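# Stack four magnet blocks into one neat tower

## Task

Take four magnet blocks from the pile and build them into a single tidy tower, one resting squarely on the next, then release the top block so that neither gripper is still holding it.

## Robot and tools

Robot: two six-joint arms with parallel grippers, named left_arm and right_arm. The names do not describe sides of any picture. In the shared scene frame the origin sits on the table top midway between the arms, +z is up, +x reaches out over the table, and left_arm is mounted on the +y side. Base positions: left_arm at (-0.004, +0.374, 0) m with quat_wxyz (+0.996, 0, 0, +0.092); right_arm at (-0.002, -0.315, 0) m with quat_wxyz (+1.000, 0, 0, -0.027).

Gripper geometry: the fingers extend along the gripper's +z axis and close along its y axis. The reported end_effector_position is the point between the finger pads, roughly 1 cm short of the fingertips. A wrist camera is attached to each gripper body.

Tool execute_actions, argument actions: a list holding at most one item. An empty list just reports the current state. A move is {"rows": [...], "steps": n}, with n from 1 to 15 (default 15); each step lasts 1/30 s, each row covers one step, and the final row repeats if rows run out. A pause is {"steps": n} with no rows, n up to 300, counted from the previous result; time spent composing a reply is included in it. Optional pictures (true/false) controls whether camera images come back. A refused call moves nothing.

Each row is one flat list of 14 numbers, each in [-1, 1], covering both arms even when only one moves: left_arm waist, shoulder, elbow, wrist pitch, wrist yaw, wrist roll, gripper opening, then the same seven for right_arm. The six joint entries are offsets, in joint space, not absolute angles. They are measured from the joint angles printed in the most recent result that lists them (before any such result, and for later calls inside the same reply, from wherever the arm is when the action begins), not from the previous row. Scale: 1.0 equals 1.202 rad for the waist, 1.258 shoulder, 1.238 elbow, 2.073 wrist pitch, 2.022 for both wrist yaw and wrist roll. Joint ranges in rad: waist -2.618 to 3.054, shoulder 0.000 to 3.142, elbow 0.000 to 3.142, wrist pitch -1.571 to 1.571, wrist yaw -1.571 to 1.571, wrist roll -2.094 to 2.094. A request going more than 0.036 rad beyond a range end is refused; true ends may differ by up to 0.036 rad, and overshooting commands are clipped there, reported as "joint sent to its limit" (possibly about an earlier, still-running action). No such line does not prove there is more room.

The opening entry is absolute, not an offset: +1 fully open, -1 closed. grip_measured in results uses that same scale; Joint positions gives the pad gap in metres (0.094 when wide open). To keep hold of a block, command about 0.03 below its grip_measured; a smaller margin grips more gently. Each gripper reading may be off by around 1 mm.

Motion limits: each joint's target may lead its measured angle by at most 0.202 rad (waist), 0.258 (shoulder), 0.238 (elbow), 0.573 (wrist pitch), 0.522 (yaw and roll), so big moves take several actions. If the targets would shift the gripper more than 70 mm in one step, all are pulled back proportionally. Sending all-zero offsets is not a pause: it steers the arm back to the reference angles, and arms can sag gradually. To hold a posture, put the corrective offsets in the first call of a reply and zeros afterwards, topping up if a joint still lags. Between calls the arms keep moving toward the last row sent until they settle or a step is HELD.

Result lines: a state line per arm giving end_effector_position (m) and end_effector_quat_wxyz in the scene frame (less accurate at long reach); Joint positions and Joint velocities per arm (rad, rad/s, then pad gap in m, m/s); joint torques; grip_measured. "joint command not followed" means a clearance check altered or blocked joint targets on some steps, while the rest of the row still ran. HELD marks steps where your row was wholly or partly not delivered. MOTOR HOT appears from 75 °C; OVER-TEMPERATURE FAULT means an arm was stopped (at 90 °C for 10 s, or at 100 °C the arm goes limp and drops). Holding loads for long heats motors, even while you are thinking.

Tool zoom_image: camera is "cam_left_wrist" or "cam_right_wrist"; region is [x0, y0, x1, y1] in pixels of that camera's latest 504x504 picture, origin top-left, no larger than 504 by 504. It returns an enlarged view and moves nothing.

Tool read_manual: optional section, only "licences"; returns licence texts and moves nothing.

Tool finished_scene: argument scene, the number of the current scene. Ending a reply without any tool call also ends things.

Sequence: look, pick one block at a time, place each squarely on the last, open the gripper, retreat, then call finished_scene.

Avoid: knocking anything off the table (failure), letting the two arms collide or push each other hard, dropping or slamming blocks, pressing hard into the table or stack, and overheating motors. Occasionally an outside force may briefly tug a held block or nudge a loose one, so recheck the stack before finishing. The simulation keeps running while you compose replies.

Each tool is called as name(argument=value, ...) on one line, values as JSON.

## Session

execute_actions(actions=[])

Scene clock: 0.00 s of 5800.00 s.
left_arm: end_effector_position=(+0.0630, +0.0271, +0.2272) grip_measured=+1.000 end_effector_quat_wxyz=(+0.624, +0.749, +0.037, +0.218) | right_arm: end_effector_position=(+0.5644, -0.4690, +0.1412) grip_measured=+1.000 end_effector_quat_wxyz=(-0.078, +0.830, +0.379, +0.401)
Joint positions: left_arm=[-1.759  0.986  0.425  0.425 -0.387  1.806  0.094] | right_arm=[-0.416  2.519  2.477 -1.052 -0.722  1.999  0.094]
Joint velocities: left_arm=[-0.022  0.002 -0.017 -0.051  0.066 -0.066  0.   ] | right_arm=[-0.007  0.002 -0.022  0.051  0.037 -0.037  0.   ]
Joint torques (N m, as the arm reports them, + toward a larger angle): no reading
Motor temperatures (°C, as the motors report them): left_arm=[29 26 27 27 26 28] | right_arm=[25 28 26 26 25 28]

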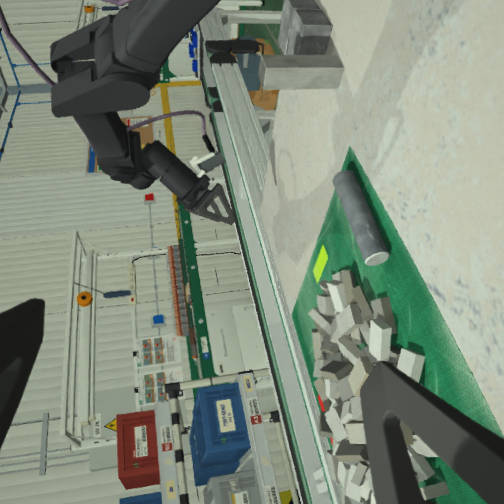

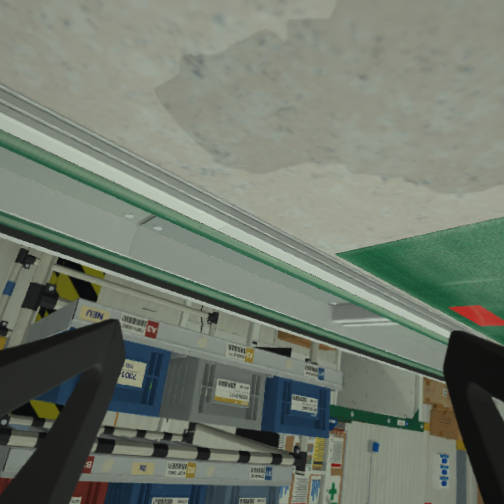

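execute_actions(actions=[{"rows":[[0.657,0.47,0.894,-0.762,0.191,-0.893,1,0.55,-1,-1,0,0.357,-0.989,1]],"steps":15}], pictures=false)

execute_actions(actions=[{"steps":60}])

Scene clock: 13.07 s of 5800.00 s.
left_arm: end_effector_position=(+0.2871, +0.0996, +0.1760) grip_measured=+1.000 end_effector_quat_wxyz=(+0.238, +0.561, +0.793, -0.016) | right_arm: end_effector_position=(+0.3728, -0.2156, +0.1984) grip_measured=+1.000 end_effector_quat_wxyz=(+0.178, +0.284, +0.929, +0.154)
Joint positions: left_arm=[-0.962  1.622  1.438 -0.907 -0.044  0.463  0.094] | right_arm=[ 0.268  1.597  1.504 -1.011 -0.091  0.83   0.094]
Joint velocities: left_arm=[ 0.466 -0.276  1.433 -1.194  0.022 -2.806  0.   ] | right_arm=[ 0.867 -2.479 -2.259 -0.007  0.139 -2.733  0.   ]
Joint torques (N m, as the arm reports them, + toward a larger angle): left_arm=[-2.86 -9.82  8.47  0.49  0.49  0.03] | right_arm=[-6.29 -8.37  6.83  0.18  0.49  0.08]
Motor temperatures (°C, as the motors report them): left_arm=[29 27 30 29 26 28] | right_arm=[25 36 28 27 25 28]
Steps of this call (steps 1 to 90: nothing new was sent; then 9.57 s passed at rest; steps 91 to 105: all 15 steps of this action). Readings (joint positions):
91: left_arm=[-1.727 1.017 0.465 0.343 -0.320 1.726] | right_arm=[-0.402 2.486 2.428 -1.035 -0.650 1.929]
92: left_arm=[-1.667 1.094 0.545 0.238 -0.250 1.629] | right_arm=[-0.383 2.434 2.346 -1.030 -0.555 1.846]
94: left_arm=[-1.542 1.274 0.711 0.053 -0.162 1.447] | right_arm=[-0.315 2.316 2.193 -1.035 -0.386 1.684]
98: left_arm=[-1.299 1.570 1.022 -0.343 -0.068 1.075] | right_arm=[-0.112 2.076 1.947 -1.032 -0.206 1.395]
105: the state above

Scene clock: 15.07 s of 5800.00 s.
left_arm: end_effector_position=(+0.2555, +0.1244, +0.1981) grip_measured=+1.000 end_effector_quat_wxyz=(+0.174, +0.373, +0.909, -0.066) | right_arm: end_effector_position=(+0.2942, -0.2531, +0.2121) grip_measured=+1.000 end_effector_quat_wxyz=(+0.248, -0.094, +0.964, +0.029)
Joint positions: left_arm=[-0.957  1.576  1.522 -1.143 -0.008  0.006  0.094] | right_arm=[ 0.252  1.256  1.256 -1.067 -0.007  0.006  0.094]
Joint velocities: left_arm=[ 0.007 -0.017 -0.012 -0.007 -0.022 -0.066  0.   ] | right_arm=[-0.002  0.017 -0.017  0.022 -0.007 -0.051  0.   ]
Joint torques (N m, as the arm reports them, + toward a larger angle): left_arm=[-1.02 -6.63  8.47  0.81  0.05 -0.05] | right_arm=[-0.5  -3.22  6.4   0.74  0.04 -0.09]
Motor temperatures (°C, as the motors report them): left_arm=[29 27 30 29 26 28] | right_arm=[25 35 28 27 25 28]
Steps of this call (steps 1 to 45: the robot went on to your last target; steps 46 to 60: nothing new was sent). Readings (joint positions):
1: left_arm=[-0.953 1.610 1.477 -0.941 -0.043 0.372] | right_arm=[0.288 1.508 1.426 -1.014 -0.087 0.734]
2: left_arm=[-0.951 1.594 1.502 -0.968 -0.041 0.297] | right_arm=[0.291 1.418 1.355 -1.022 -0.080 0.634]
4: left_arm=[-0.955 1.569 1.521 -1.016 -0.030 0.192] | right_arm=[0.270 1.288 1.279 -1.060 -0.056 0.435]
8: left_arm=[-0.957 1.570 1.522 -1.093 -0.017 0.082] | right_arm=[0.252 1.243 1.270 -1.068 -0.024 0.182]
60: the state above
All arms were judged still, so your last target was given up. Only a new action makes them travel on or press farther. Fingers that are still opening or closing keep moving.

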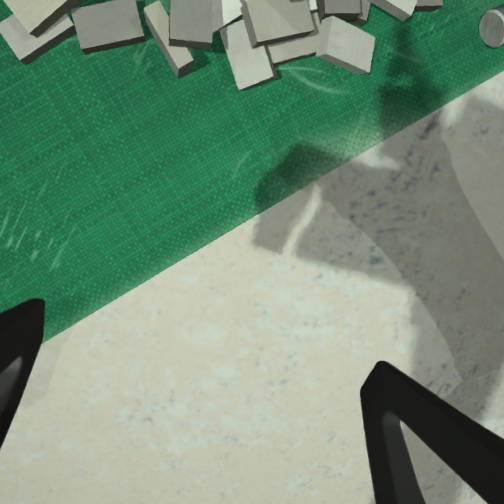

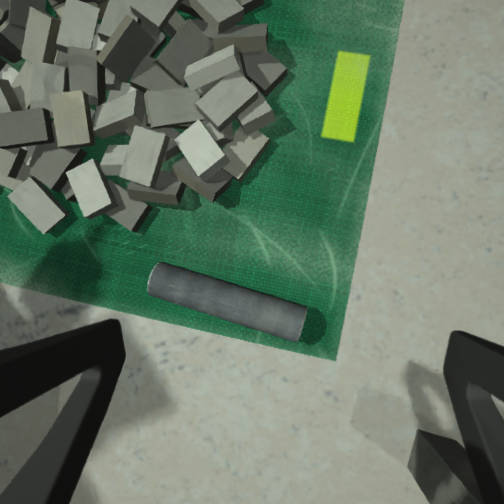

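execute_actions(actions=[{"rows":[[0.04,0,0,0.04,0,0,1,0.05,0.1,0.12,0,0,0,1],[0.08,0,0,0.08,0,0,1,0.1,0.2,0.24,0,0,0,1],[0.12,0,0,0.12,0,0,1,0.15,0.3,0.34,0,0,0,1],[0.17,0,0,0.16,0,0,1,0.211,0.587,0.47,-0.036,0,0,1]],"steps":15}], pictures=false)

execute_actions(actions=[{"steps":20}])

Scene clock: 21.87 s of 5800.00 s.
left_arm: end_effector_position=(+0.3582, +0.1520, +0.2355) grip_measured=+1.000 end_effector_quat_wxyz=(+0.321, +0.261, +0.907, -0.085) | right_arm: end_effector_position=(+0.3995, -0.1122, +0.1133) grip_measured=+1.000 end_effector_quat_wxyz=(+0.109, -0.225, +0.968, +0.031)
Joint positions: left_arm=[-0.742  1.576  1.522 -0.841 -0.012  0.006  0.094] | right_arm=[ 0.514  2.053  1.824 -1.116 -0.01   0.006  0.094]
Joint velocities: left_arm=[ 0.007  0.007  0.007  0.125 -0.037 -0.037  0.   ] | right_arm=[-0.012  0.007 -0.002 -0.154 -0.051 -0.051  0.   ]
Joint torques (N m, as the arm reports them, + toward a larger angle): left_arm=[-0.85 -7.2   8.08  1.53  0.05  0.  ] | right_arm=[ -0.74 -15.66   8.53   0.18   0.01  -0.02]
Motor temperatures (°C, as the motors report them): left_arm=[29 28 30 29 26 28] | right_arm=[25 33 28 27 25 28]
Steps of this call (steps 1 to 90: nothing new was sent; then 3.30 s passed at rest; steps 91 to 105: all 15 steps of this action). Readings (joint positions):
91: left_arm=[-0.954 1.576 1.522 -1.137 -0.006 0.006] | right_arm=[0.258 1.273 1.277 -1.084 -0.003 0.006]
92: left_arm=[-0.941 1.576 1.522 -1.119 -0.002 0.006] | right_arm=[0.279 1.322 1.334 -1.110 0.001 0.006]
94: left_arm=[-0.880 1.576 1.522 -1.044 0.006 0.006] | right_arm=[0.351 1.457 1.475 -1.109 0.007 0.006]
98: left_arm=[-0.748 1.576 1.522 -0.903 -0.008 0.006] | right_arm=[0.490 1.778 1.768 -1.106 -0.002 0.006]
105: the state above

Scene clock: 22.53 s of 5800.00 s.
left_arm: end_effector_position=(+0.3601, +0.1508, +0.2373) grip_measured=+1.000 end_effector_quat_wxyz=(+0.326, +0.260, +0.905, -0.087) | right_arm: end_effector_position=(+0.3968, -0.1137, +0.1326) grip_measured=+1.000 end_effector_quat_wxyz=(+0.125, -0.224, +0.966, +0.035)
Joint positions: left_arm=[-0.742  1.576  1.522 -0.829 -0.012  0.006  0.094] | right_arm=[ 0.514  2.006  1.824 -1.128 -0.01   0.006  0.094]
Joint velocities: left_arm=[ 0.007 -0.002  0.002 -0.007  0.066  0.007  0.   ] | right_arm=[-0.017  0.007 -0.017  0.007  0.037  0.037  0.   ]
Joint torques (N m, as the arm reports them, + toward a larger angle): left_arm=[-0.81 -7.26  8.16  1.57  0.03  0.  ] | right_arm=[ -0.76 -11.35   8.64   0.1    0.    -0.01]
Motor temperatures (°C, as the motors report them): left_arm=[29 28 30 29 26 28] | right_arm=[25 34 28 27 25 28]
Steps of this call (steps 1 to 20: the robot went on to your last target). Readings (joint positions):
1: left_arm=[-0.742 1.576 1.522 -0.838 -0.012 0.006] | right_arm=[0.514 2.052 1.824 -1.121 -0.010 0.006]
2: left_arm=[-0.742 1.576 1.522 -0.836 -0.012 0.006] | right_arm=[0.514 2.044 1.824 -1.123 -0.010 0.006]
4: left_arm=[-0.742 1.576 1.522 -0.833 -0.012 0.006] | right_arm=[0.514 2.026 1.824 -1.125 -0.010 0.006]
8: left_arm=[-0.742 1.576 1.522 -0.831 -0.012 0.006] | right_arm=[0.514 2.006 1.824 -1.125 -0.010 0.006]
20: the state above

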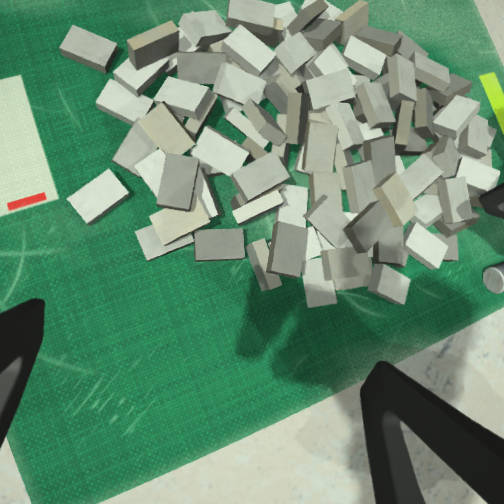

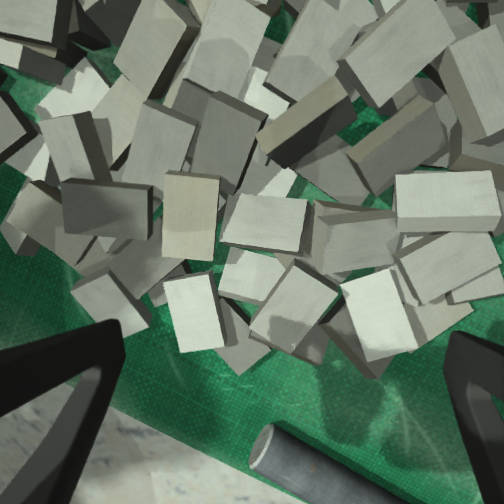

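execute_actions(actions=[{"rows":[[0,0.04,0.04,-0.03,0,0,1,-0.03,-0.06,-0.05,0,0,0,1],[0,0.08,0.08,-0.06,0,0,1,-0.06,-0.12,-0.1,0,0,0,1],[0,0.12,0.12,-0.09,0,0,1,-0.09,-0.18,-0.15,0,0,0,1],[0,0.17,0.16,-0.12,0,0,1,-0.12,-0.24,-0.2,0,0,0,1],[0,0.22,0.2,-0.15,0,0,1,-0.15,-0.3,-0.25,0,0,0,1],[0,0.27,0.24,-0.18,0,0,1,-0.18,-0.36,-0.3,0,0,0,1],[0,0.32,0.28,-0.2,0,0,1,-0.21,-0.42,-0.35,0,0,0,1],[0,0.36,0.31,-0.22,0,0,1,-0.23,-0.47,-0.4,0,0,0,1],[0,0.39,0.34,-0.23,0,0,1,-0.25,-0.51,-0.45,0,0,0,1],[0,0.41,0.36,-0.23,0,0,1,-0.26,-0.54,-0.48,0,0,0,1],[0,0.43,0.375,-0.232,0,0,1,-0.26,-0.56,-0.5,0,0,0,1]],"steps":15}], pictures=false)

execute_actions(actions=[{"steps":15}])

Scene clock: 35.47 s of 5800.00 s.
left_arm: end_effector_position=(+0.3743, +0.1419, +0.0926) grip_measured=+1.000 end_effector_quat_wxyz=(+0.048, +0.278, +0.959, -0.007) | right_arm: end_effector_position=(+0.2814, -0.2750, +0.1919) grip_measured=+1.000 end_effector_quat_wxyz=(+0.193, -0.064, +0.979, +0.014)
Joint positions: left_arm=[-0.742  2.164  1.933 -1.243 -0.012  0.006  0.094] | right_arm=[ 0.19   1.283  1.242 -1.14  -0.     0.006  0.094]
Joint velocities: left_arm=[-0.022  0.149  0.007 -0.505 -0.081  0.007  0.   ] | right_arm=[ 0.042  0.066 -0.139  0.081  0.066  0.037  0.   ]
Joint torques (N m, as the arm reports them, + toward a larger angle): left_arm=[  0.12 -16.08  12.27   0.48   0.    -0.01] | right_arm=[ 0.76 -2.37  5.33  0.49 -0.04 -0.02]
Motor temperatures (°C, as the motors report them): left_arm=[29 30 31 30 26 28] | right_arm=[25 36 29 27 25 28]
Steps of this call (steps 1 to 15: the robot went on to your last target; steps 16 to 90: nothing new was sent; then 9.43 s passed at rest; steps 91 to 105: all 15 steps of this action). Readings (joint positions):
91: left_arm=[-0.742 1.581 1.527 -0.838 -0.012 0.006] | right_arm=[0.512 1.999 1.815 -1.122 -0.011 0.006]
92: left_arm=[-0.742 1.598 1.548 -0.862 -0.012 0.006] | right_arm=[0.506 1.976 1.784 -1.112 -0.013 0.006]
94: left_arm=[-0.742 1.670 1.628 -0.927 -0.012 0.006] | right_arm=[0.470 1.883 1.678 -1.105 -0.019 0.006]
98: left_arm=[-0.742 1.904 1.829 -1.075 -0.012 0.006] | right_arm=[0.316 1.612 1.467 -1.105 -0.018 0.006]
105: the state above

Scene clock: 35.97 s of 5800.00 s.
left_arm: end_effector_position=(+0.3689, +0.1453, +0.1125) grip_measured=+1.000 end_effector_quat_wxyz=(+0.051, +0.278, +0.959, -0.008) | right_arm: end_effector_position=(+0.2784, -0.2741, +0.1808) grip_measured=+1.000 end_effector_quat_wxyz=(+0.176, -0.066, +0.982, +0.015)
Joint positions: left_arm=[-0.742  2.131  1.959 -1.296 -0.012  0.006  0.094] | right_arm=[ 0.192  1.298  1.221 -1.139 -0.005  0.006  0.094]
Joint velocities: left_arm=[-0.012  0.007 -0.007 -0.051 -0.007  0.051  0.   ] | right_arm=[-0.017  0.007 -0.002 -0.022 -0.081 -0.007  0.   ]
Joint torques (N m, as the arm reports them, + toward a larger angle): left_arm=[ -0.02 -12.42   9.74   0.33   0.01   0.  ] | right_arm=[ 0.79 -3.44  6.34  0.49 -0.07 -0.02]
Motor temperatures (°C, as the motors report them): left_arm=[29 30 31 30 26 28] | right_arm=[25 36 29 27 25 28]
Steps of this call (steps 1 to 15: the robot went on to your last target). Readings (joint positions):
1: left_arm=[-0.742 2.165 1.933 -1.257 -0.012 0.006] | right_arm=[0.191 1.287 1.237 -1.139 -0.002 0.006]
2: left_arm=[-0.742 2.163 1.935 -1.268 -0.012 0.006] | right_arm=[0.191 1.290 1.231 -1.139 -0.003 0.006]
4: left_arm=[-0.742 2.153 1.944 -1.283 -0.012 0.006] | right_arm=[0.192 1.296 1.223 -1.139 -0.003 0.006]
8: left_arm=[-0.742 2.134 1.957 -1.290 -0.012 0.006] | right_arm=[0.192 1.298 1.221 -1.139 -0.004 0.006]
15: the state above

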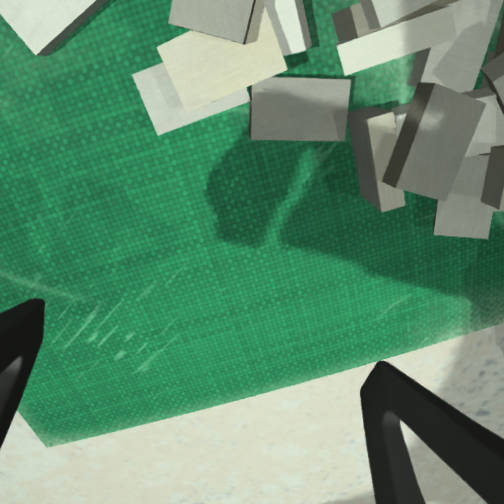

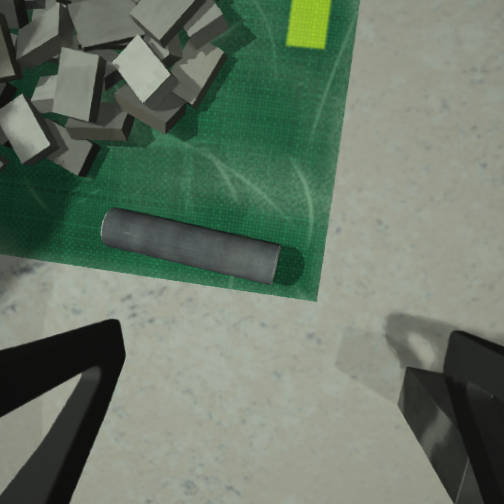

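execute_actions(actions=[{"rows":[[0,0.02,0.04,0,0,0,1,0,0,0,0,0,0,1],[-0.01,0.04,0.08,-0.01,0,0,1,0,0,0,0,0,0,1],[-0.01,0.07,0.12,-0.02,0,0,1,0,0,0,0,0,0,1],[-0.02,0.1,0.16,-0.03,0,0,1,0,0,0,0,0,0,1],[-0.02,0.13,0.2,-0.03,0,0,1,0,0,0,0,0,0,1],[-0.03,0.16,0.24,-0.04,0,0,1,0,0,0,0,0,0,1],[-0.03,0.19,0.28,-0.04,0,0,1,0,0,0,0,0,0,1],[-0.04,0.21,0.31,-0.05,0,0,1,0,0,0,0,0,0,1],[-0.04,0.23,0.34,-0.05,0,0,1,0,0,0,0,0,0,1],[-0.04,0.25,0.36,-0.05,0,0,1,0,0,0,0,0,0,1],[-0.04,0.265,0.368,-0.05,0,0,1,0,0,0,0,0,0,1],[-0.04,0.275,0.368,-0.05,0,0,1,0,0,0,0,0,0,1],[-0.04,0.285,0.368,-0.05,0,0,1,0,0,0,0,0,0,1]],"steps":15}], pictures=false)

execute_actions(actions=[{"steps":15}])

Scene clock: 55.30 s of 5800.00 s.
left_arm: end_effector_position=(+0.4130, +0.0918, +0.0642) grip_measured=+1.000 end_effector_quat_wxyz=(+0.047, +0.299, +0.953, -0.008) | right_arm: end_effector_position=(+0.2784, -0.2741, +0.1808) grip_measured=+1.000 end_effector_quat_wxyz=(+0.176, -0.066, +0.982, +0.015)
Joint positions: left_arm=[-0.785  2.489  2.378 -1.365 -0.012  0.006  0.094] | right_arm=[ 0.192  1.298  1.221 -1.139 -0.005  0.006  0.094]
Joint velocities: left_arm=[-0.012  0.31  -0.007 -0.11   0.022  0.022  0.   ] | right_arm=[ 0.002 -0.012  0.012  0.037  0.007 -0.125  0.   ]
Joint torques (N m, as the arm reports them, + toward a larger angle): left_arm=[ -0.21 -15.32  10.44   0.35  -0.01   0.  ] | right_arm=[-0.01 -3.9   7.61  0.39 -0.02 -0.02]
Motor temperatures (°C, as the motors report them): left_arm=[29 37 32 29 26 28] | right_arm=[25 32 29 28 25 28]
Steps of this call (steps 1 to 15: the robot went on to your last target; steps 16 to 90: nothing new was sent; then 15.83 s passed at rest; steps 91 to 105: all 15 steps of this action). Readings (joint positions):
91: left_arm=[-0.742 2.134 1.963 -1.300 -0.012 0.006] | right_arm=[0.192 1.298 1.221 -1.139 -0.005 0.006]
92: left_arm=[-0.742 2.144 1.981 -1.308 -0.012 0.006] | right_arm=[0.192 1.298 1.221 -1.139 -0.005 0.006]
94: left_arm=[-0.743 2.190 2.057 -1.329 -0.012 0.006] | right_arm=[0.192 1.298 1.221 -1.139 -0.005 0.006]
98: left_arm=[-0.755 2.328 2.252 -1.346 -0.012 0.006] | right_arm=[0.192 1.298 1.221 -1.139 -0.005 0.006]
105: the state above

Scene clock: 55.80 s of 5800.00 s.
left_arm: end_effector_position=(+0.4076, +0.0930, +0.0589) grip_measured=+1.000 end_effector_quat_wxyz=(+0.032, +0.299, +0.954, -0.009) | right_arm: end_effector_position=(+0.2784, -0.2741, +0.1808) grip_measured=+1.000 end_effector_quat_wxyz=(+0.176, -0.066, +0.982, +0.015)
Joint positions: left_arm=[-0.786  2.501  2.382 -1.386 -0.002  0.006  0.094] | right_arm=[ 0.192  1.298  1.221 -1.139 -0.005  0.006  0.094]
Joint velocities: left_arm=[-0.007 -0.007  0.002  0.037 -0.066 -0.066  0.   ] | right_arm=[-0.007 -0.022 -0.007  0.051 -0.007 -0.007  0.   ]
Joint torques (N m, as the arm reports them, + toward a larger angle): left_arm=[ -0.4  -14.82  10.05   0.24  -0.11  -0.01] | right_arm=[ 0.   -3.9   7.64  0.39 -0.02 -0.02]
Motor temperatures (°C, as the motors report them): left_arm=[29 37 32 29 26 28] | right_arm=[25 32 29 28 25 28]
Steps of this call (steps 1 to 15: the robot went on to your last target). Readings (joint positions):
1: left_arm=[-0.786 2.498 2.378 -1.370 -0.012 0.006] | right_arm=[0.192 1.298 1.221 -1.139 -0.005 0.006]
2: left_arm=[-0.786 2.502 2.378 -1.373 -0.001 0.006] | right_arm=[0.192 1.298 1.221 -1.139 -0.005 0.006]
4: left_arm=[-0.786 2.501 2.382 -1.378 -0.001 0.006] | right_arm=[0.192 1.298 1.221 -1.139 -0.005 0.006]
8: left_arm=[-0.786 2.501 2.382 -1.383 -0.001 0.006] | right_arm=[0.192 1.298 1.221 -1.139 -0.005 0.006]
15: the state above

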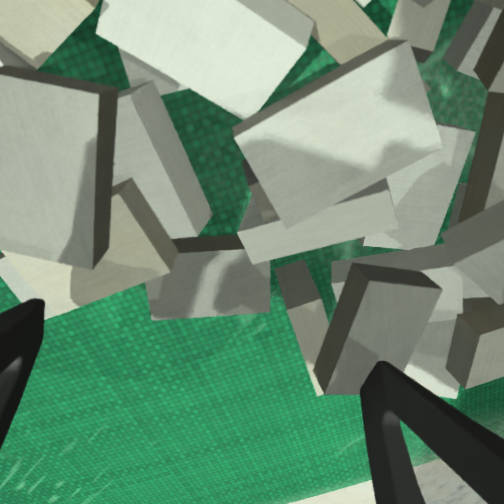

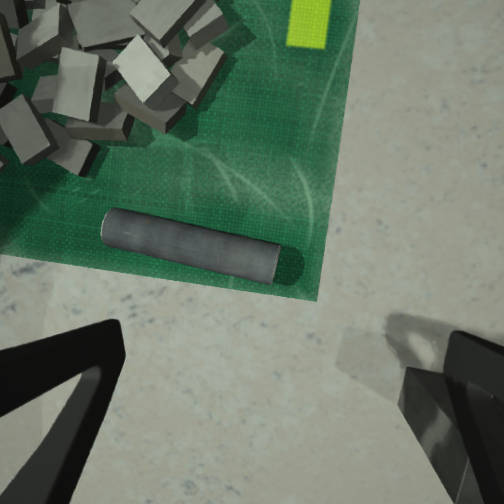

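execute_actions(actions=[{"rows":[[0,-0.01,0.02,0.005,0,0,1,0,0,0,0,0,0,1],[0,-0.02,0.04,0.01,0,0,1,0,0,0,0,0,0,1],[0,-0.02,0.06,0.015,0,0,1,0,0,0,0,0,0,1],[0,-0.02,0.08,0.02,0,0,1,0,0,0,0,0,0,1],[0.02,-0.02,0.09,0.028,0,-0.03,1,0,0,0,0,0,0,1],[0.04,-0.02,0.09,0.028,0,-0.06,1,0,0,0,0,0,0,1],[0.06,-0.02,0.09,0.028,0,-0.1,1,0,0,0,0,0,0,1],[0.09,-0.02,0.09,0.028,0,-0.14,1,0,0,0,0,0,0,1],[0.11,-0.02,0.09,0.028,0,-0.18,1,0,0,0,0,0,0,1],[0.13,-0.01,0.09,0.028,0,-0.22,1,0,0,0,0,0,0,1],[0.15,-0.01,0.09,0.028,0,-0.25,1,0,0,0,0,0,0,1],[0.165,0,0.09,0.028,0,-0.27,1,0,0,0,0,0,0,1],[0.175,0.01,0.09,0.028,0,-0.27,1,0,0,0,0,0,0,1],[0.18,0.018,0.09,0.028,0,-0.27,1,0,0,0,0,0,0,1]],"steps":15}], pictures=false)

execute_actions(actions=[{"steps":15}])

Scene clock: 66.43 s of 5800.00 s.
left_arm: end_effector_position=(+0.4837, +0.1695, +0.0847) grip_measured=+1.000 end_effector_quat_wxyz=(+0.092, -0.011, +0.995, -0.042) | right_arm: end_effector_position=(+0.2784, -0.2741, +0.1808) grip_measured=+1.000 end_effector_quat_wxyz=(+0.176, -0.066, +0.982, +0.015)
Joint positions: left_arm=[-0.581  2.503  2.471 -1.336  0.005 -0.42   0.094] | right_arm=[ 0.192  1.298  1.221 -1.139 -0.005  0.006  0.094]
Joint velocities: left_arm=[ 0.755  0.193  0.002 -0.081 -0.037 -0.769  0.   ] | right_arm=[-0.002  0.002 -0.012 -0.095 -0.007  0.051  0.   ]
Joint torques (N m, as the arm reports them, + toward a larger angle): left_arm=[ -2.71 -13.07   9.4    0.7    0.06  -0.02] | right_arm=[-0.01 -3.9   7.63  0.38 -0.02 -0.02]
Motor temperatures (°C, as the motors report them): left_arm=[29 42 33 28 26 28] | right_arm=[25 31 29 28 25 28]
Steps of this call (steps 1 to 15: the robot went on to your last target; steps 16 to 90: nothing new was sent; then 7.13 s passed at rest; steps 91 to 105: all 15 steps of this action). Readings (joint positions):
91: left_arm=[-0.786 2.501 2.382 -1.387 -0.002 0.006] | right_arm=[0.192 1.298 1.221 -1.139 -0.005 0.006]
92: left_arm=[-0.786 2.501 2.385 -1.387 -0.002 0.006] | right_arm=[0.192 1.298 1.221 -1.139 -0.005 0.006]
94: left_arm=[-0.786 2.501 2.406 -1.386 -0.002 0.006] | right_arm=[0.192 1.298 1.221 -1.139 -0.005 0.006]
98: left_arm=[-0.766 2.493 2.461 -1.357 0.003 -0.092] | right_arm=[0.192 1.298 1.221 -1.139 -0.005 0.006]
105: the state above

Scene clock: 66.93 s of 5800.00 s.
left_arm: end_effector_position=(+0.4861, +0.1782, +0.0700) grip_measured=+1.000 end_effector_quat_wxyz=(+0.078, -0.073, +0.994, -0.038) | right_arm: end_effector_position=(+0.2784, -0.2741, +0.1808) grip_measured=+1.000 end_effector_quat_wxyz=(+0.176, -0.066, +0.982, +0.015)
Joint positions: left_arm=[-0.567  2.532  2.471 -1.336 -0.001 -0.53   0.094] | right_arm=[ 0.192  1.298  1.221 -1.139 -0.005  0.006  0.094]
Joint velocities: left_arm=[-0.007 -0.002 -0.007  0.007  0.007 -0.081  0.   ] | right_arm=[ 0.007 -0.012  0.002  0.037  0.037 -0.095  0.   ]
Joint torques (N m, as the arm reports them, + toward a larger angle): left_arm=[ -0.29 -14.69   9.54   0.63  -0.01  -0.07] | right_arm=[-0.01 -3.91  7.62  0.39 -0.02 -0.01]
Motor temperatures (°C, as the motors report them): left_arm=[29 42 33 28 26 28] | right_arm=[25 31 29 28 25 28]
Steps of this call (steps 1 to 15: the robot went on to your last target). Readings (joint positions):
1: left_arm=[-0.558 2.509 2.471 -1.336 0.002 -0.443] | right_arm=[0.192 1.298 1.221 -1.139 -0.005 0.006]
2: left_arm=[-0.542 2.516 2.471 -1.336 -0.001 -0.463] | right_arm=[0.192 1.298 1.221 -1.139 -0.005 0.006]
4: left_arm=[-0.529 2.527 2.471 -1.336 -0.005 -0.490] | right_arm=[0.192 1.298 1.221 -1.139 -0.005 0.006]
8: left_arm=[-0.546 2.532 2.471 -1.336 -0.005 -0.517] | right_arm=[0.192 1.298 1.221 -1.139 -0.005 0.006]
15: the state above

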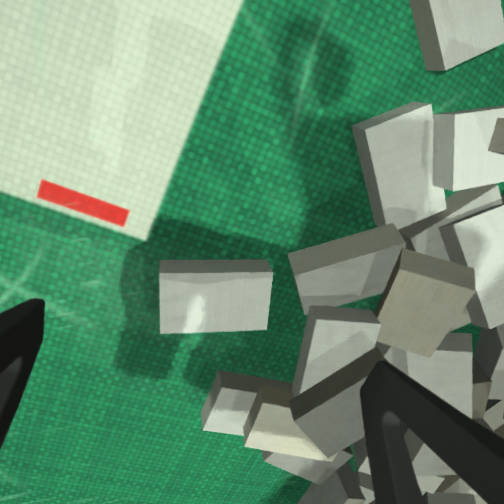

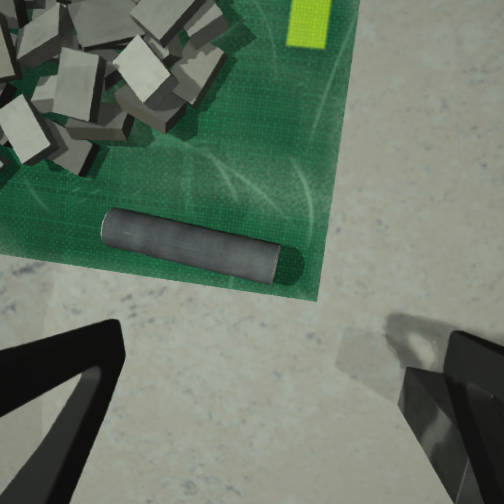

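execute_actions(actions=[{"rows":[[0,0,0.02,0,0,0.06,0.8,0,0,0,0,0,0,1],[-0.01,0,0.025,-0.01,0,0.12,0.6,0,0,0,0,0,0,1],[-0.02,0,0.03,-0.02,0,0.18,0.4,0,0,0,0,0,0,1],[-0.02,0,0.035,-0.024,0,0.24,0.2,0,0,0,0,0,0,1],[-0.02,0,0.035,-0.024,0,0.3,0.06,0,0,0,0,0,0,1],[-0.02,0,0.035,-0.024,0,0.36,0.06,0,0,0,0,0,0,1],[-0.02,0.01,0.035,-0.024,0,0.42,0.06,0,0,0,0,0,0,1],[-0.02,0.015,0.035,-0.024,0,0.48,0.06,0,0,0,0,0,0,1],[-0.02,0.02,0.035,-0.024,0,0.54,0.06,0,0,0,0,0,0,1],[-0.02,0.025,0.035,-0.024,0,0.6,0.06,0,0,0,0,0,0,1],[-0.02,0.03,0.035,-0.024,0,0.65,0.06,0,0,0,0,0,0,1],[-0.02,0.035,0.035,-0.024,0,0.7,0.06,0,0,0,0,0,0,1],[-0.02,0.042,0.035,-0.024,0,0.7,0.06,0,0,0,0,0,0,1]],"steps":15}], pictures=false)

execute_actions(actions=[{"steps":15}])

Scene clock: 74.93 s of 5800.00 s.
left_arm: end_effector_position=(+0.4764, +0.1744, +0.0516) grip_measured=+0.062 end_effector_quat_wxyz=(+0.056, +0.495, +0.867, +0.008) | right_arm: end_effector_position=(+0.2784, -0.2741, +0.1808) grip_measured=+1.000 end_effector_quat_wxyz=(+0.176, -0.066, +0.982, +0.015)
Joint positions: left_arm=[-0.58   2.574  2.485 -1.368 -0.001  0.64   0.05 ] | right_arm=[ 0.192  1.298  1.221 -1.139 -0.005  0.006  0.094]
Joint velocities: left_arm=[-0.007  0.193 -0.022 -0.066 -0.007  1.487 -0.   ] | right_arm=[ 0.012 -0.007 -0.002 -0.051  0.007 -0.051  0.   ]
Joint torques (N m, as the arm reports them, + toward a larger angle): left_arm=[ -0.69 -14.22   9.83   0.34   0.01   0.  ] | right_arm=[-0.01 -3.9   7.63  0.38 -0.02 -0.02]
Motor temperatures (°C, as the motors report them): left_arm=[29 44 33 28 26 28] | right_arm=[25 31 29 28 25 28]
Steps of this call (steps 1 to 15: the robot went on to your last target; steps 16 to 90: nothing new was sent; then 4.50 s passed at rest; steps 91 to 105: all 15 steps of this action). Readings (joint positions):
91: left_arm=[-0.567 2.532 2.471 -1.336 -0.001 -0.516] | right_arm=[0.192 1.298 1.221 -1.139 -0.005 0.006]
92: left_arm=[-0.567 2.532 2.471 -1.336 -0.001 -0.476] | right_arm=[0.192 1.298 1.221 -1.139 -0.005 0.006]
94: left_arm=[-0.568 2.532 2.471 -1.345 -0.001 -0.351] | right_arm=[0.192 1.298 1.221 -1.139 -0.005 0.006]
98: left_arm=[-0.576 2.536 2.477 -1.364 -0.001 0.012] | right_arm=[0.192 1.298 1.221 -1.139 -0.005 0.006]
105: the state above

Scene clock: 75.43 s of 5800.00 s.
left_arm: end_effector_position=(+0.4739, +0.1754, +0.0422) grip_measured=+0.062 end_effector_quat_wxyz=(+0.043, +0.592, +0.805, +0.011) | right_arm: end_effector_position=(+0.2784, -0.2741, +0.1808) grip_measured=+1.000 end_effector_quat_wxyz=(+0.176, -0.066, +0.982, +0.015)
Joint positions: left_arm=[-0.58   2.593  2.485 -1.374 -0.001  0.871  0.05 ] | right_arm=[ 0.192  1.298  1.221 -1.139 -0.005  0.006  0.094]
Joint velocities: left_arm=[-0.002 -0.002 -0.002  0.007 -0.081  0.081  0.001] | right_arm=[-0.012 -0.012  0.002 -0.007  0.007  0.007  0.   ]
Joint torques (N m, as the arm reports them, + toward a larger angle): left_arm=[ -0.75 -14.8    9.83   0.35  -0.01   0.04] | right_arm=[-0.02 -3.89  7.61  0.38 -0.02 -0.01]
Motor temperatures (°C, as the motors report them): left_arm=[29 44 33 28 26 28] | right_arm=[25 31 29 28 25 28]
Steps of this call (steps 1 to 15: the robot went on to your last target). Readings (joint positions):
1: left_arm=[-0.580 2.581 2.485 -1.369 -0.001 0.688] | right_arm=[0.192 1.298 1.221 -1.139 -0.005 0.006]
2: left_arm=[-0.580 2.586 2.485 -1.370 -0.001 0.727] | right_arm=[0.192 1.298 1.221 -1.139 -0.005 0.006]
4: left_arm=[-0.580 2.592 2.485 -1.373 -0.001 0.782] | right_arm=[0.192 1.298 1.221 -1.139 -0.005 0.006]
8: left_arm=[-0.580 2.593 2.485 -1.374 -0.001 0.839] | right_arm=[0.192 1.298 1.221 -1.139 -0.005 0.006]
15: the state above

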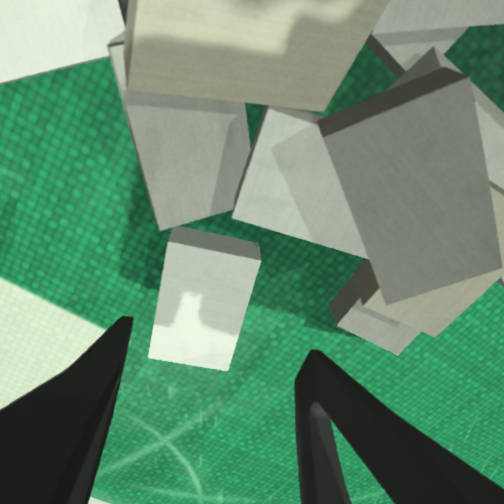

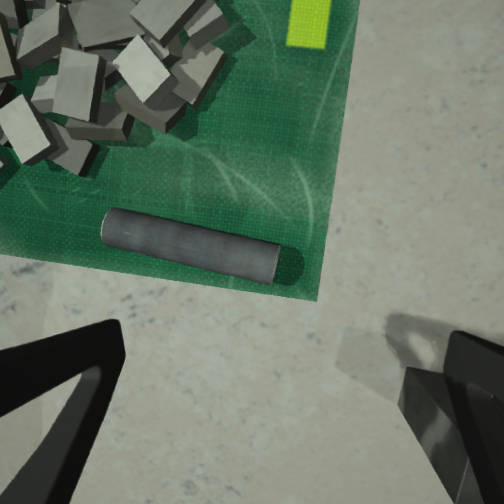

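execute_actions(actions=[{"rows":[[0.014,0,0.016,0.01,0,0,0.06,0,0,0,0,0,0,1],[0.014,0.004,0.016,0.02,0,0,0.06,0,0,0,0,0,0,1],[0.014,0.008,0.016,0.02,0,0,0.06,0,0,0,0,0,0,1],[0.014,0.012,0.016,0.02,0,0,0.06,0,0,0,0,0,0,1],[0.014,0.016,0.016,0.02,0,0,0.06,0,0,0,0,0,0,1],[0.014,0.02,0.016,0.02,0,0,0.06,0,0,0,0,0,0,1],[0.014,0.024,0.016,0.02,0,0,0.06,0,0,0,0,0,0,1],[0.014,0.028,0.016,0.02,0,0,0.06,0,0,0,0,0,0,1],[0.014,0.032,0.016,0.02,0,0,0.06,0,0,0,0,0,0,1]],"steps":15}], pictures=false)

execute_actions(actions=[{"steps":8}])

Scene clock: 82.83 s of 5800.00 s.
left_arm: end_effector_position=(+0.4775, +0.1749, +0.0238) grip_measured=+0.061 end_effector_quat_wxyz=(+0.038, +0.594, +0.804, +0.010) | right_arm: end_effector_position=(+0.2784, -0.2741, +0.1808) grip_measured=+1.000 end_effector_quat_wxyz=(+0.176, -0.066, +0.982, +0.015)
Joint positions: left_arm=[-0.578  2.631  2.486 -1.347 -0.001  0.877  0.05 ] | right_arm=[ 0.192  1.298  1.221 -1.139 -0.005  0.006  0.094]
Joint velocities: left_arm=[ 0.002 -0.007 -0.007  0.007  0.022 -0.022  0.001] | right_arm=[-0.002 -0.007  0.012 -0.022 -0.007 -0.037  0.   ]
Joint torques (N m, as the arm reports them, + toward a larger angle): left_arm=[  1.05 -14.24   9.1    0.54  -0.01  -0.09] | right_arm=[-0.01 -3.88  7.62  0.39 -0.01 -0.01]
Motor temperatures (°C, as the motors report them): left_arm=[29 45 33 28 26 28] | right_arm=[25 31 29 28 25 28]
Steps of this call (steps 1 to 15: the robot went on to your last target; steps 16 to 90: nothing new was sent; then 3.90 s passed at rest; steps 91 to 105: all 15 steps of this action). Readings (joint positions):
91: left_arm=[-0.580 2.593 2.485 -1.373 -0.001 0.879] | right_arm=[0.192 1.298 1.221 -1.139 -0.005 0.006]
92: left_arm=[-0.580 2.593 2.485 -1.371 -0.001 0.878] | right_arm=[0.192 1.298 1.221 -1.139 -0.005 0.006]
94: left_arm=[-0.580 2.595 2.485 -1.363 -0.001 0.878] | right_arm=[0.192 1.298 1.221 -1.139 -0.005 0.006]
98: left_arm=[-0.580 2.609 2.485 -1.352 -0.001 0.878] | right_arm=[0.192 1.298 1.221 -1.139 -0.005 0.006]
105: the state above

Scene clock: 83.10 s of 5800.00 s.
left_arm: end_effector_position=(+0.4781, +0.1756, +0.0238) grip_measured=+0.061 end_effector_quat_wxyz=(+0.039, +0.593, +0.804, +0.010) | right_arm: end_effector_position=(+0.2784, -0.2741, +0.1808) grip_measured=+1.000 end_effector_quat_wxyz=(+0.176, -0.066, +0.982, +0.015)
Joint positions: left_arm=[-0.577  2.631  2.486 -1.346 -0.001  0.877  0.05 ] | right_arm=[ 0.192  1.298  1.221 -1.139 -0.005  0.006  0.094]
Joint velocities: left_arm=[ 0.012 -0.007  0.002  0.037  0.051 -0.022 -0.001] | right_arm=[-0.007  0.007  0.022 -0.007 -0.066  0.037  0.   ]
Joint torques (N m, as the arm reports them, + toward a larger angle): left_arm=[  1.07 -14.05   9.05   0.53  -0.02  -0.03] | right_arm=[-0.01 -3.9   7.61  0.38 -0.01 -0.02]
Motor temperatures (°C, as the motors report them): left_arm=[29 45 33 28 26 28] | right_arm=[25 31 29 28 25 28]
Steps of this call (steps 1 to 8: the robot went on to your last target). Readings (joint positions):
1: left_arm=[-0.578 2.631 2.486 -1.346 -0.001 0.877] | right_arm=[0.192 1.298 1.221 -1.139 -0.005 0.006]
2: left_arm=[-0.577 2.631 2.486 -1.346 -0.001 0.877] | right_arm=[0.192 1.298 1.221 -1.139 -0.005 0.006]
4: left_arm=[-0.577 2.631 2.486 -1.346 -0.001 0.877] | right_arm=[0.192 1.298 1.221 -1.139 -0.005 0.006]
8: the state above

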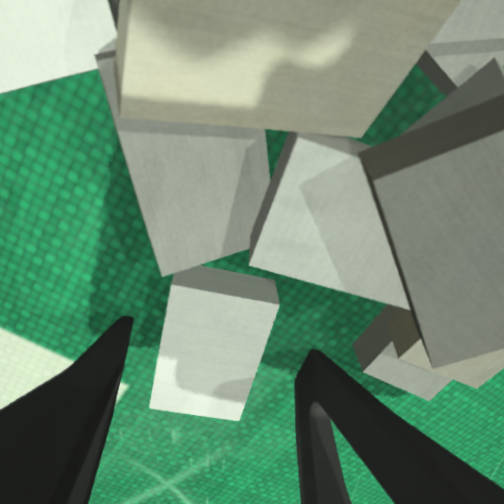

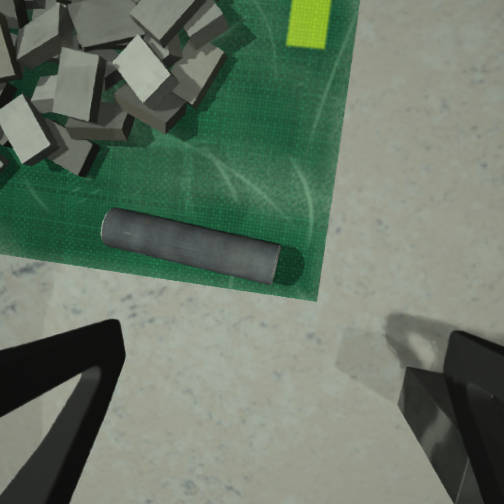

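execute_actions(actions=[{"rows":[[0,0.006,0.016,0,0,0,0,0,0,0,0,0,0,1],[0,0.006,0.016,0,0,0,-0.1,0,0,0,0,0,0,1],[0,0.006,0.016,0,0,0,-0.2,0,0,0,0,0,0,1],[0,0.006,0.016,0,0,0,-0.3,0,0,0,0,0,0,1],[0,0.006,0.016,0,0,0,-0.36,0,0,0,0,0,0,1],[0,0.006,0.016,0,0,0,-0.41,0,0,0,0,0,0,1],[0,0.006,0.016,0,0,0,-0.45,0,0,0,0,0,0,1],[0,0.006,0.016,0,0,0,-0.48,0,0,0,0,0,0,1],[0,0.006,0.016,0,0,0,-0.51,0,0,0,0,0,0,1]],"steps":15}])

Scene clock: 87.30 s of 5800.00 s.
left_arm: end_effector_position=(+0.4778, +0.1757, +0.0238) grip_measured=-0.485 end_effector_quat_wxyz=(+0.038, +0.593, +0.804, +0.010) | right_arm: end_effector_position=(+0.2784, -0.2741, +0.1808) grip_measured=+1.000 end_effector_quat_wxyz=(+0.176, -0.066, +0.982, +0.015)
Joint positions: left_arm=[-0.577  2.631  2.486 -1.347 -0.001  0.877  0.024] | right_arm=[ 0.192  1.298  1.221 -1.139 -0.005  0.006  0.094]
Joint velocities: left_arm=[-0.007 -0.012  0.007 -0.037 -0.051 -0.066  0.001] | right_arm=[-0.007 -0.007  0.007 -0.037  0.051  0.066  0.   ]
Joint torques (N m, as the arm reports them, + toward a larger angle): left_arm=[  0.   -13.84   8.98   0.41   0.     0.03] | right_arm=[-0.01 -3.92  7.63  0.39 -0.01 -0.02]
Motor temperatures (°C, as the motors report them): left_arm=[29 45 33 28 26 28] | right_arm=[25 31 30 28 25 28]
Steps of this call (steps 1 to 15: the robot went on to your last target; steps 16 to 90: nothing new was sent; then 0.70 s passed at rest; steps 91 to 105: all 15 steps of this action). Readings (joint positions):
91: left_arm=[-0.577 2.631 2.486 -1.346 -0.001 0.877] | right_arm=[0.192 1.298 1.221 -1.139 -0.005 0.006]
92: left_arm=[-0.577 2.631 2.486 -1.347 -0.001 0.877] | right_arm=[0.192 1.298 1.221 -1.139 -0.005 0.006]
94: left_arm=[-0.577 2.631 2.486 -1.347 -0.001 0.877] | right_arm=[0.192 1.298 1.221 -1.139 -0.005 0.006]
98: left_arm=[-0.577 2.631 2.486 -1.347 -0.001 0.877] | right_arm=[0.192 1.298 1.221 -1.139 -0.005 0.006]
105: the state above

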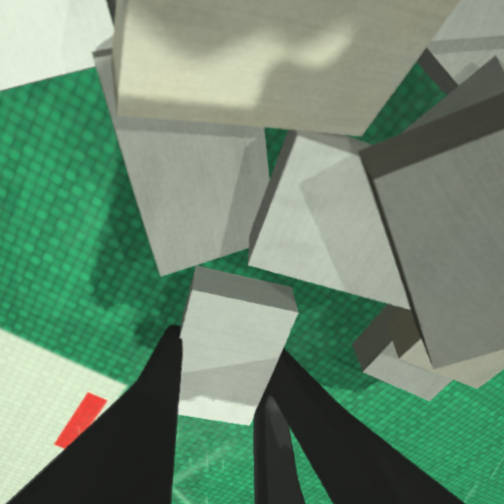

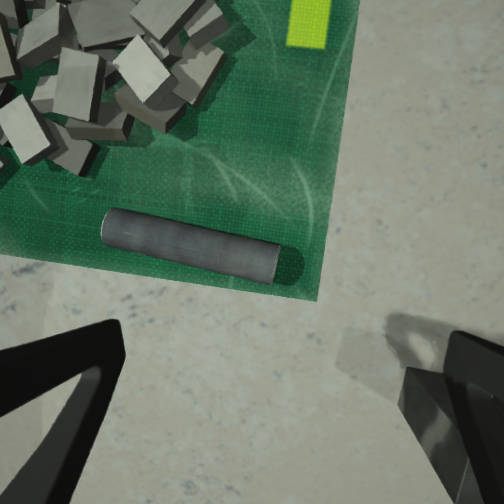

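execute_actions(actions=[{"rows":[[0,-0.02,0.016,0,0,0,-0.52,0,0,0,0,0,0,1],[0,-0.04,0.016,0,0,0,-0.52,0,0,0,0,0,0,1],[0,-0.06,0.016,0,0,0,-0.52,0,0,0,0,0,0,1],[0,-0.09,0,0,0,0,-0.52,0,0,0,0,0,0,1],[0,-0.12,-0.03,0,0,-0.03,-0.52,0,0,0,0,0,0,1],[0,-0.15,-0.07,0,0,-0.07,-0.52,0,0,0,0,0,0,1],[0.01,-0.18,-0.12,0.01,0,-0.11,-0.52,0,0,0,0,0,0,1],[0.01,-0.21,-0.17,0.02,0,-0.15,-0.52,0,0,0,0,0,0,1],[0.02,-0.24,-0.22,0.03,0,-0.2,-0.52,0,0,0,0,0,0,1],[0.02,-0.27,-0.27,0.04,0,-0.25,-0.52,0,0,0,0,0,0,1],[0.03,-0.3,-0.32,0.05,0,-0.3,-0.52,0,0,0,0,0,0,1],[0.03,-0.33,-0.37,0.06,0,-0.35,-0.52,0,0,0,0,0,0,1],[0.03,-0.36,-0.42,0.07,0,-0.4,-0.52,0,0,0,0,0,0,1],[0.03,-0.39,-0.47,0.08,0,-0.434,-0.52,0,0,0,0,0,0,1],[0.03,-0.42,-0.52,0.085,0,-0.434,-0.52,0,0,0,0,0,0,1]],"steps":15}], pictures=false)

execute_actions(actions=[{"steps":12}])

Scene clock: 99.20 s of 5800.00 s.
left_arm: end_effector_position=(+0.4191, +0.2106, +0.1039) grip_measured=-0.485 end_effector_quat_wxyz=(+0.070, +0.316, +0.946, -0.003) | right_arm: end_effector_position=(+0.2784, -0.2741, +0.1808) grip_measured=+1.000 end_effector_quat_wxyz=(+0.176, -0.066, +0.982, +0.015)
Joint positions: left_arm=[-0.555  2.16   1.967 -1.238 -0.001  0.272  0.024] | right_arm=[ 0.192  1.298  1.221 -1.139 -0.005  0.006  0.094]
Joint velocities: left_arm=[ 0.125 -1.043 -1.766  0.388 -0.007 -1.766 -0.001] | right_arm=[-0.017 -0.002 -0.002  0.007 -0.066  0.037  0.   ]
Joint torques (N m, as the arm reports them, + toward a larger angle): left_arm=[  0.34 -11.06   5.71   0.49   0.01  -0.01] | right_arm=[-0.01 -3.91  7.61  0.38 -0.01 -0.02]
Motor temperatures (°C, as the motors report them): left_arm=[29 46 33 28 26 28] | right_arm=[25 30 30 28 25 28]
Steps of this call (steps 1 to 15: the robot went on to your last target; steps 16 to 90: nothing new was sent; then 8.40 s passed at rest; steps 91 to 105: all 15 steps of this action). Readings (joint positions):
91: left_arm=[-0.577 2.631 2.486 -1.347 -0.001 0.877] | right_arm=[0.192 1.298 1.221 -1.139 -0.005 0.006]
92: left_arm=[-0.577 2.629 2.486 -1.347 -0.001 0.877] | right_arm=[0.192 1.298 1.221 -1.139 -0.005 0.006]
94: left_arm=[-0.577 2.616 2.485 -1.347 -0.001 0.877] | right_arm=[0.192 1.298 1.221 -1.139 -0.005 0.006]
98: left_arm=[-0.577 2.480 2.363 -1.333 -0.001 0.768] | right_arm=[0.192 1.298 1.221 -1.139 -0.005 0.006]
105: the state above

Scene clock: 99.60 s of 5800.00 s.
left_arm: end_effector_position=(+0.4039, +0.2206, +0.0915) grip_measured=-0.485 end_effector_quat_wxyz=(+0.054, +0.192, +0.980, -0.009) | right_arm: end_effector_position=(+0.2784, -0.2741, +0.1808) grip_measured=+1.000 end_effector_quat_wxyz=(+0.176, -0.066, +0.982, +0.015)
Joint positions: left_arm=[-0.547  2.115  1.851 -1.198 -0.001  0.023  0.024] | right_arm=[ 0.192  1.298  1.221 -1.139 -0.005  0.006  0.094]
Joint velocities: left_arm=[ 0.007 -0.012 -0.007 -0.007 -0.037 -0.11   0.001] | right_arm=[-0.007  0.002  0.012  0.051  0.051  0.037  0.   ]
Joint torques (N m, as the arm reports them, + toward a larger angle): left_arm=[  0.32 -12.07   6.47   0.65   0.    -0.02] | right_arm=[-0.02 -3.9   7.61  0.39 -0.02 -0.01]
Motor temperatures (°C, as the motors report them): left_arm=[29 46 33 28 26 28] | right_arm=[25 30 30 28 25 28]
Steps of this call (steps 1 to 12: the robot went on to your last target). Readings (joint positions):
1: left_arm=[-0.552 2.132 1.919 -1.233 -0.001 0.218] | right_arm=[0.192 1.298 1.221 -1.139 -0.005 0.006]
2: left_arm=[-0.549 2.118 1.889 -1.233 -0.001 0.175] | right_arm=[0.192 1.298 1.221 -1.139 -0.005 0.006]
4: left_arm=[-0.547 2.113 1.864 -1.229 -0.001 0.113] | right_arm=[0.192 1.298 1.221 -1.139 -0.005 0.006]
8: left_arm=[-0.547 2.115 1.851 -1.211 -0.001 0.049] | right_arm=[0.192 1.298 1.221 -1.139 -0.005 0.006]
12: the state above

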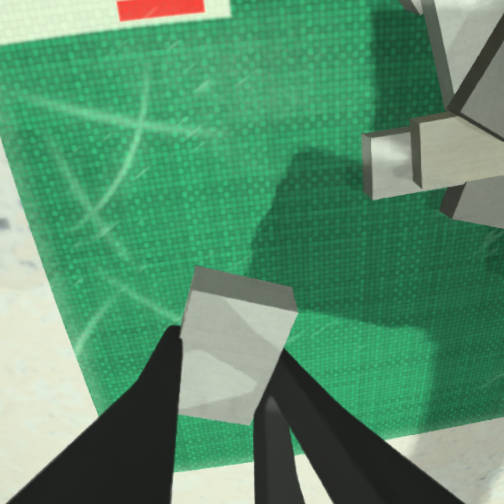

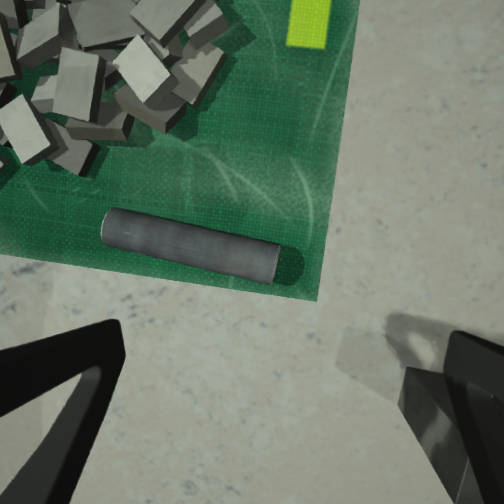

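execute_actions(actions=[{"rows":[[0,-0.005,-0.02,0.01,0,-0.011,-0.52,0.05,-0.06,-0.06,0.05,0,0,1],[0,-0.01,-0.04,0.02,0,-0.011,-0.52,0.1,-0.12,-0.12,0.1,0,0,1],[0,-0.015,-0.06,0.03,0,-0.011,-0.52,0.15,-0.18,-0.18,0.15,0,0,1],[0,-0.02,-0.08,0.04,0,-0.011,-0.52,0.2,-0.24,-0.25,0.2,0,0,1],[0,-0.025,-0.1,0.05,0,-0.011,-0.52,0.25,-0.3,-0.32,0.25,0,0,1],[0,-0.025,-0.12,0.06,0,-0.011,-0.52,0.3,-0.36,-0.39,0.3,0,0,1],[0,-0.025,-0.14,0.07,0,-0.011,-0.52,0.35,-0.42,-0.46,0.35,0,0,1],[0,-0.025,-0.16,0.08,0,-0.011,-0.52,0.4,-0.48,-0.53,0.4,0,0,1],[0,-0.025,-0.175,0.085,0,-0.011,-0.52,0.45,-0.54,-0.6,0.45,0,0,1],[0,-0.025,-0.19,0.085,0,-0.011,-0.52,0.5,-0.6,-0.67,0.5,0,0,1],[0,-0.025,-0.2,0.085,0,-0.011,-0.52,0.55,-0.65,-0.73,0.55,0,0,1],[0,-0.025,-0.21,0.085,0,-0.011,-0.52,0.6,-0.7,-0.79,0.6,0,0,1],[0,-0.025,-0.215,0.085,0,-0.011,-0.52,0.64,-0.74,-0.84,0.646,0,0,1],[0,-0.025,-0.22,0.085,0,-0.011,-0.52,0.67,-0.77,-0.88,0.646,0,0,1],[0,-0.025,-0.225,0.085,0,-0.011,-0.52,0.7,-0.79,-0.905,0.646,0,0,1]],"steps":15}], pictures=false)

execute_actions(actions=[{"steps":15}])

Scene clock: 110.07 s of 5800.00 s.
left_arm: end_effector_position=(+0.3667, +0.2348, +0.0301) grip_measured=-0.485 end_effector_quat_wxyz=(-0.002, +0.184, +0.983, +0.001) | right_arm: end_effector_position=(+0.1589, -0.1025, +0.1676) grip_measured=+1.000 end_effector_quat_wxyz=(+0.548, -0.348, +0.709, +0.275)
Joint positions: left_arm=[-0.547  2.103  1.591 -1.063 -0.001  0.006  0.024] | right_arm=[ 0.965  0.373  0.189 -0.066 -0.01   0.006  0.094]
Joint velocities: left_arm=[-0.022 -0.002 -0.178  0.125 -0.051  0.022 -0.001] | right_arm=[ 1.165 -1.067 -1.585  1.502 -0.066  0.007  0.   ]
Joint torques (N m, as the arm reports them, + toward a larger angle): left_arm=[ -0.07 -12.33   6.02   0.57  -0.01  -0.03] | right_arm=[-0.35  1.27  9.56  1.63  0.03  0.01]
Motor temperatures (°C, as the motors report them): left_arm=[29 44 32 28 26 28] | right_arm=[25 30 30 28 25 28]
Steps of this call (steps 1 to 30: the robot went on to your last target; steps 31 to 90: nothing new was sent; then 6.97 s passed at rest; steps 91 to 105: all 15 steps of this action). Readings (joint positions):
91: left_arm=[-0.547 2.115 1.851 -1.191 -0.001 0.006] | right_arm=[0.198 1.289 1.210 -1.122 -0.002 0.006]
92: left_arm=[-0.547 2.114 1.844 -1.185 -0.001 0.006] | right_arm=[0.220 1.262 1.176 -1.079 0.004 0.006]
94: left_arm=[-0.547 2.108 1.811 -1.163 -0.001 0.006] | right_arm=[0.316 1.151 1.054 -0.961 0.008 0.006]
98: left_arm=[-0.547 2.103 1.709 -1.111 -0.001 0.006] | right_arm=[0.576 0.828 0.732 -0.664 -0.003 0.006]
105: the state above

Scene clock: 110.57 s of 5800.00 s.
left_arm: end_effector_position=(+0.3697, +0.2336, +0.0283) grip_measured=-0.485 end_effector_quat_wxyz=(+0.006, +0.184, +0.983, -0.000) | right_arm: end_effector_position=(+0.1476, -0.0898, +0.1911) grip_measured=+1.000 end_effector_quat_wxyz=(+0.603, -0.341, +0.643, +0.326)
Joint positions: left_arm=[-0.547  2.103  1.584 -1.041 -0.001  0.006  0.024] | right_arm=[ 1.026  0.33   0.097  0.174 -0.011  0.006  0.094]
Joint velocities: left_arm=[-0.012 -0.002 -0.002  0.037 -0.007  0.022  0.001] | right_arm=[-0.007 -0.002  0.022  0.037 -0.022  0.007  0.   ]
Joint torques (N m, as the arm reports them, + toward a larger angle): left_arm=[ -0.06 -12.36   5.63   0.44   0.    -0.04] | right_arm=[ 0.58 -0.68  9.18  1.46  0.   -0.02]
Motor temperatures (°C, as the motors report them): left_arm=[29 44 32 28 26 28] | right_arm=[25 30 30 28 25 28]
Steps of this call (steps 1 to 15: the robot went on to your last target). Readings (joint positions):
1: left_arm=[-0.547 2.103 1.587 -1.061 -0.001 0.006] | right_arm=[0.998 0.345 0.145 -0.024 -0.012 0.006]
2: left_arm=[-0.547 2.103 1.584 -1.059 -0.001 0.006] | right_arm=[1.017 0.333 0.116 0.007 -0.013 0.006]
4: left_arm=[-0.547 2.103 1.584 -1.054 -0.001 0.006] | right_arm=[1.026 0.330 0.097 0.051 -0.013 0.006]
8: left_arm=[-0.547 2.103 1.584 -1.045 -0.001 0.006] | right_arm=[1.026 0.330 0.097 0.132 -0.012 0.006]
15: the state above

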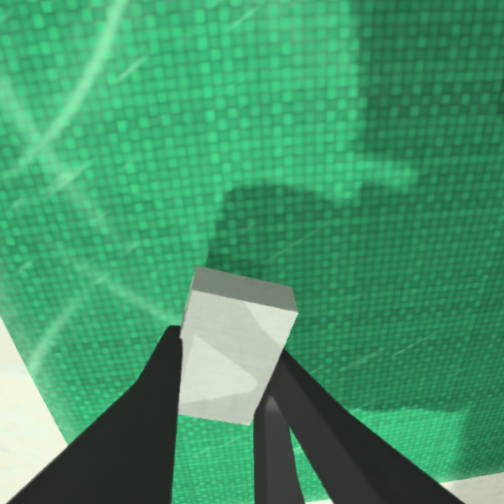

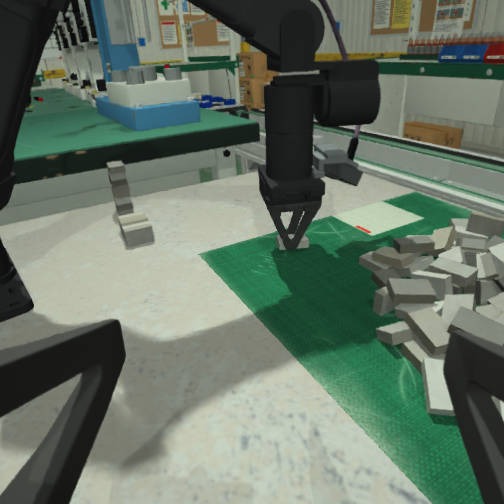

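execute_actions(actions=[{"rows":[[0,0,-0.01,0.01,0,0,-0.52,0,0,0,0,0,0,1],[0,0,-0.015,0.015,0,0,-0.52,0,0,0,0,0,0,1],[0,0,-0.02,0.018,0,0,-0.52,0,0,0,0,0,0,1],[0,0,-0.025,0.018,0,0,-0.52,0,0,0,0,0,0,1],[0,0,-0.03,0.018,0,0,-0.52,0,0,0,0,0,0,1]],"steps":15}], pictures=false)

zoom_image(camera="cam_right_wrist", region=[80,140,340,280])

Scene clock: 114.40 s of 5800.00 s.
left_arm: end_effector_position=(+0.3668, +0.2347, +0.0223) grip_measured=-0.485 end_effector_quat_wxyz=(+0.003, +0.184, +0.983, +0.000) | right_arm: end_effector_position=(+0.1477, -0.0897, +0.1931) grip_measured=+1.000 end_effector_quat_wxyz=(+0.606, -0.340, +0.640, +0.327)
Joint positions: left_arm=[-0.547  2.103  1.559 -1.021 -0.001  0.006  0.024] | right_arm=[ 1.026  0.33   0.097  0.182 -0.011  0.006  0.094]
Joint velocities: left_arm=[-0.012  0.002 -0.017  0.007  0.022 -0.022 -0.001] | right_arm=[-0.012  0.002 -0.002 -0.022  0.037 -0.11   0.   ]
Joint torques (N m, as the arm reports them, + toward a larger angle): left_arm=[ -0.09 -10.72   5.39   0.43  -0.03   0.01] | right_arm=[-0.02  1.57  8.85  1.23 -0.03 -0.01]
Motor temperatures (°C, as the motors report them): left_arm=[29 44 31 28 26 28] | right_arm=[25 30 30 29 25 28]
Steps of this call (steps 1 to 15: the robot went on to your last target; steps 16 to 90: nothing new was sent; then 0.33 s passed at rest; steps 91 to 105: all 15 steps of this action). Readings (joint positions):
91: left_arm=[-0.547 2.103 1.584 -1.040 -0.001 0.006] | right_arm=[1.026 0.330 0.097 0.182 -0.011 0.006]
92: left_arm=[-0.547 2.103 1.584 -1.038 -0.001 0.006] | right_arm=[1.026 0.330 0.097 0.182 -0.011 0.006]
94: left_arm=[-0.547 2.103 1.581 -1.031 -0.001 0.006] | right_arm=[1.026 0.330 0.097 0.182 -0.011 0.006]
98: left_arm=[-0.547 2.103 1.563 -1.022 -0.001 0.006] | right_arm=[1.026 0.330 0.097 0.182 -0.011 0.006]
105: the state above

Region (80, 140, 340, 280) of cam_right_wrist's 504x504 image, scaled by 1.938, with more detail than that image has; it fills the top 271 rows of this view, and the rest is white.

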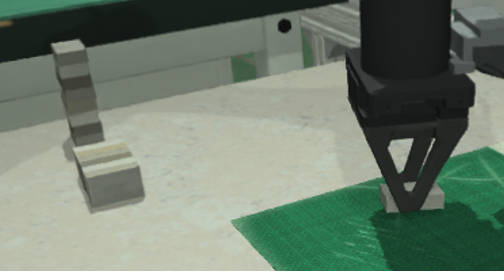

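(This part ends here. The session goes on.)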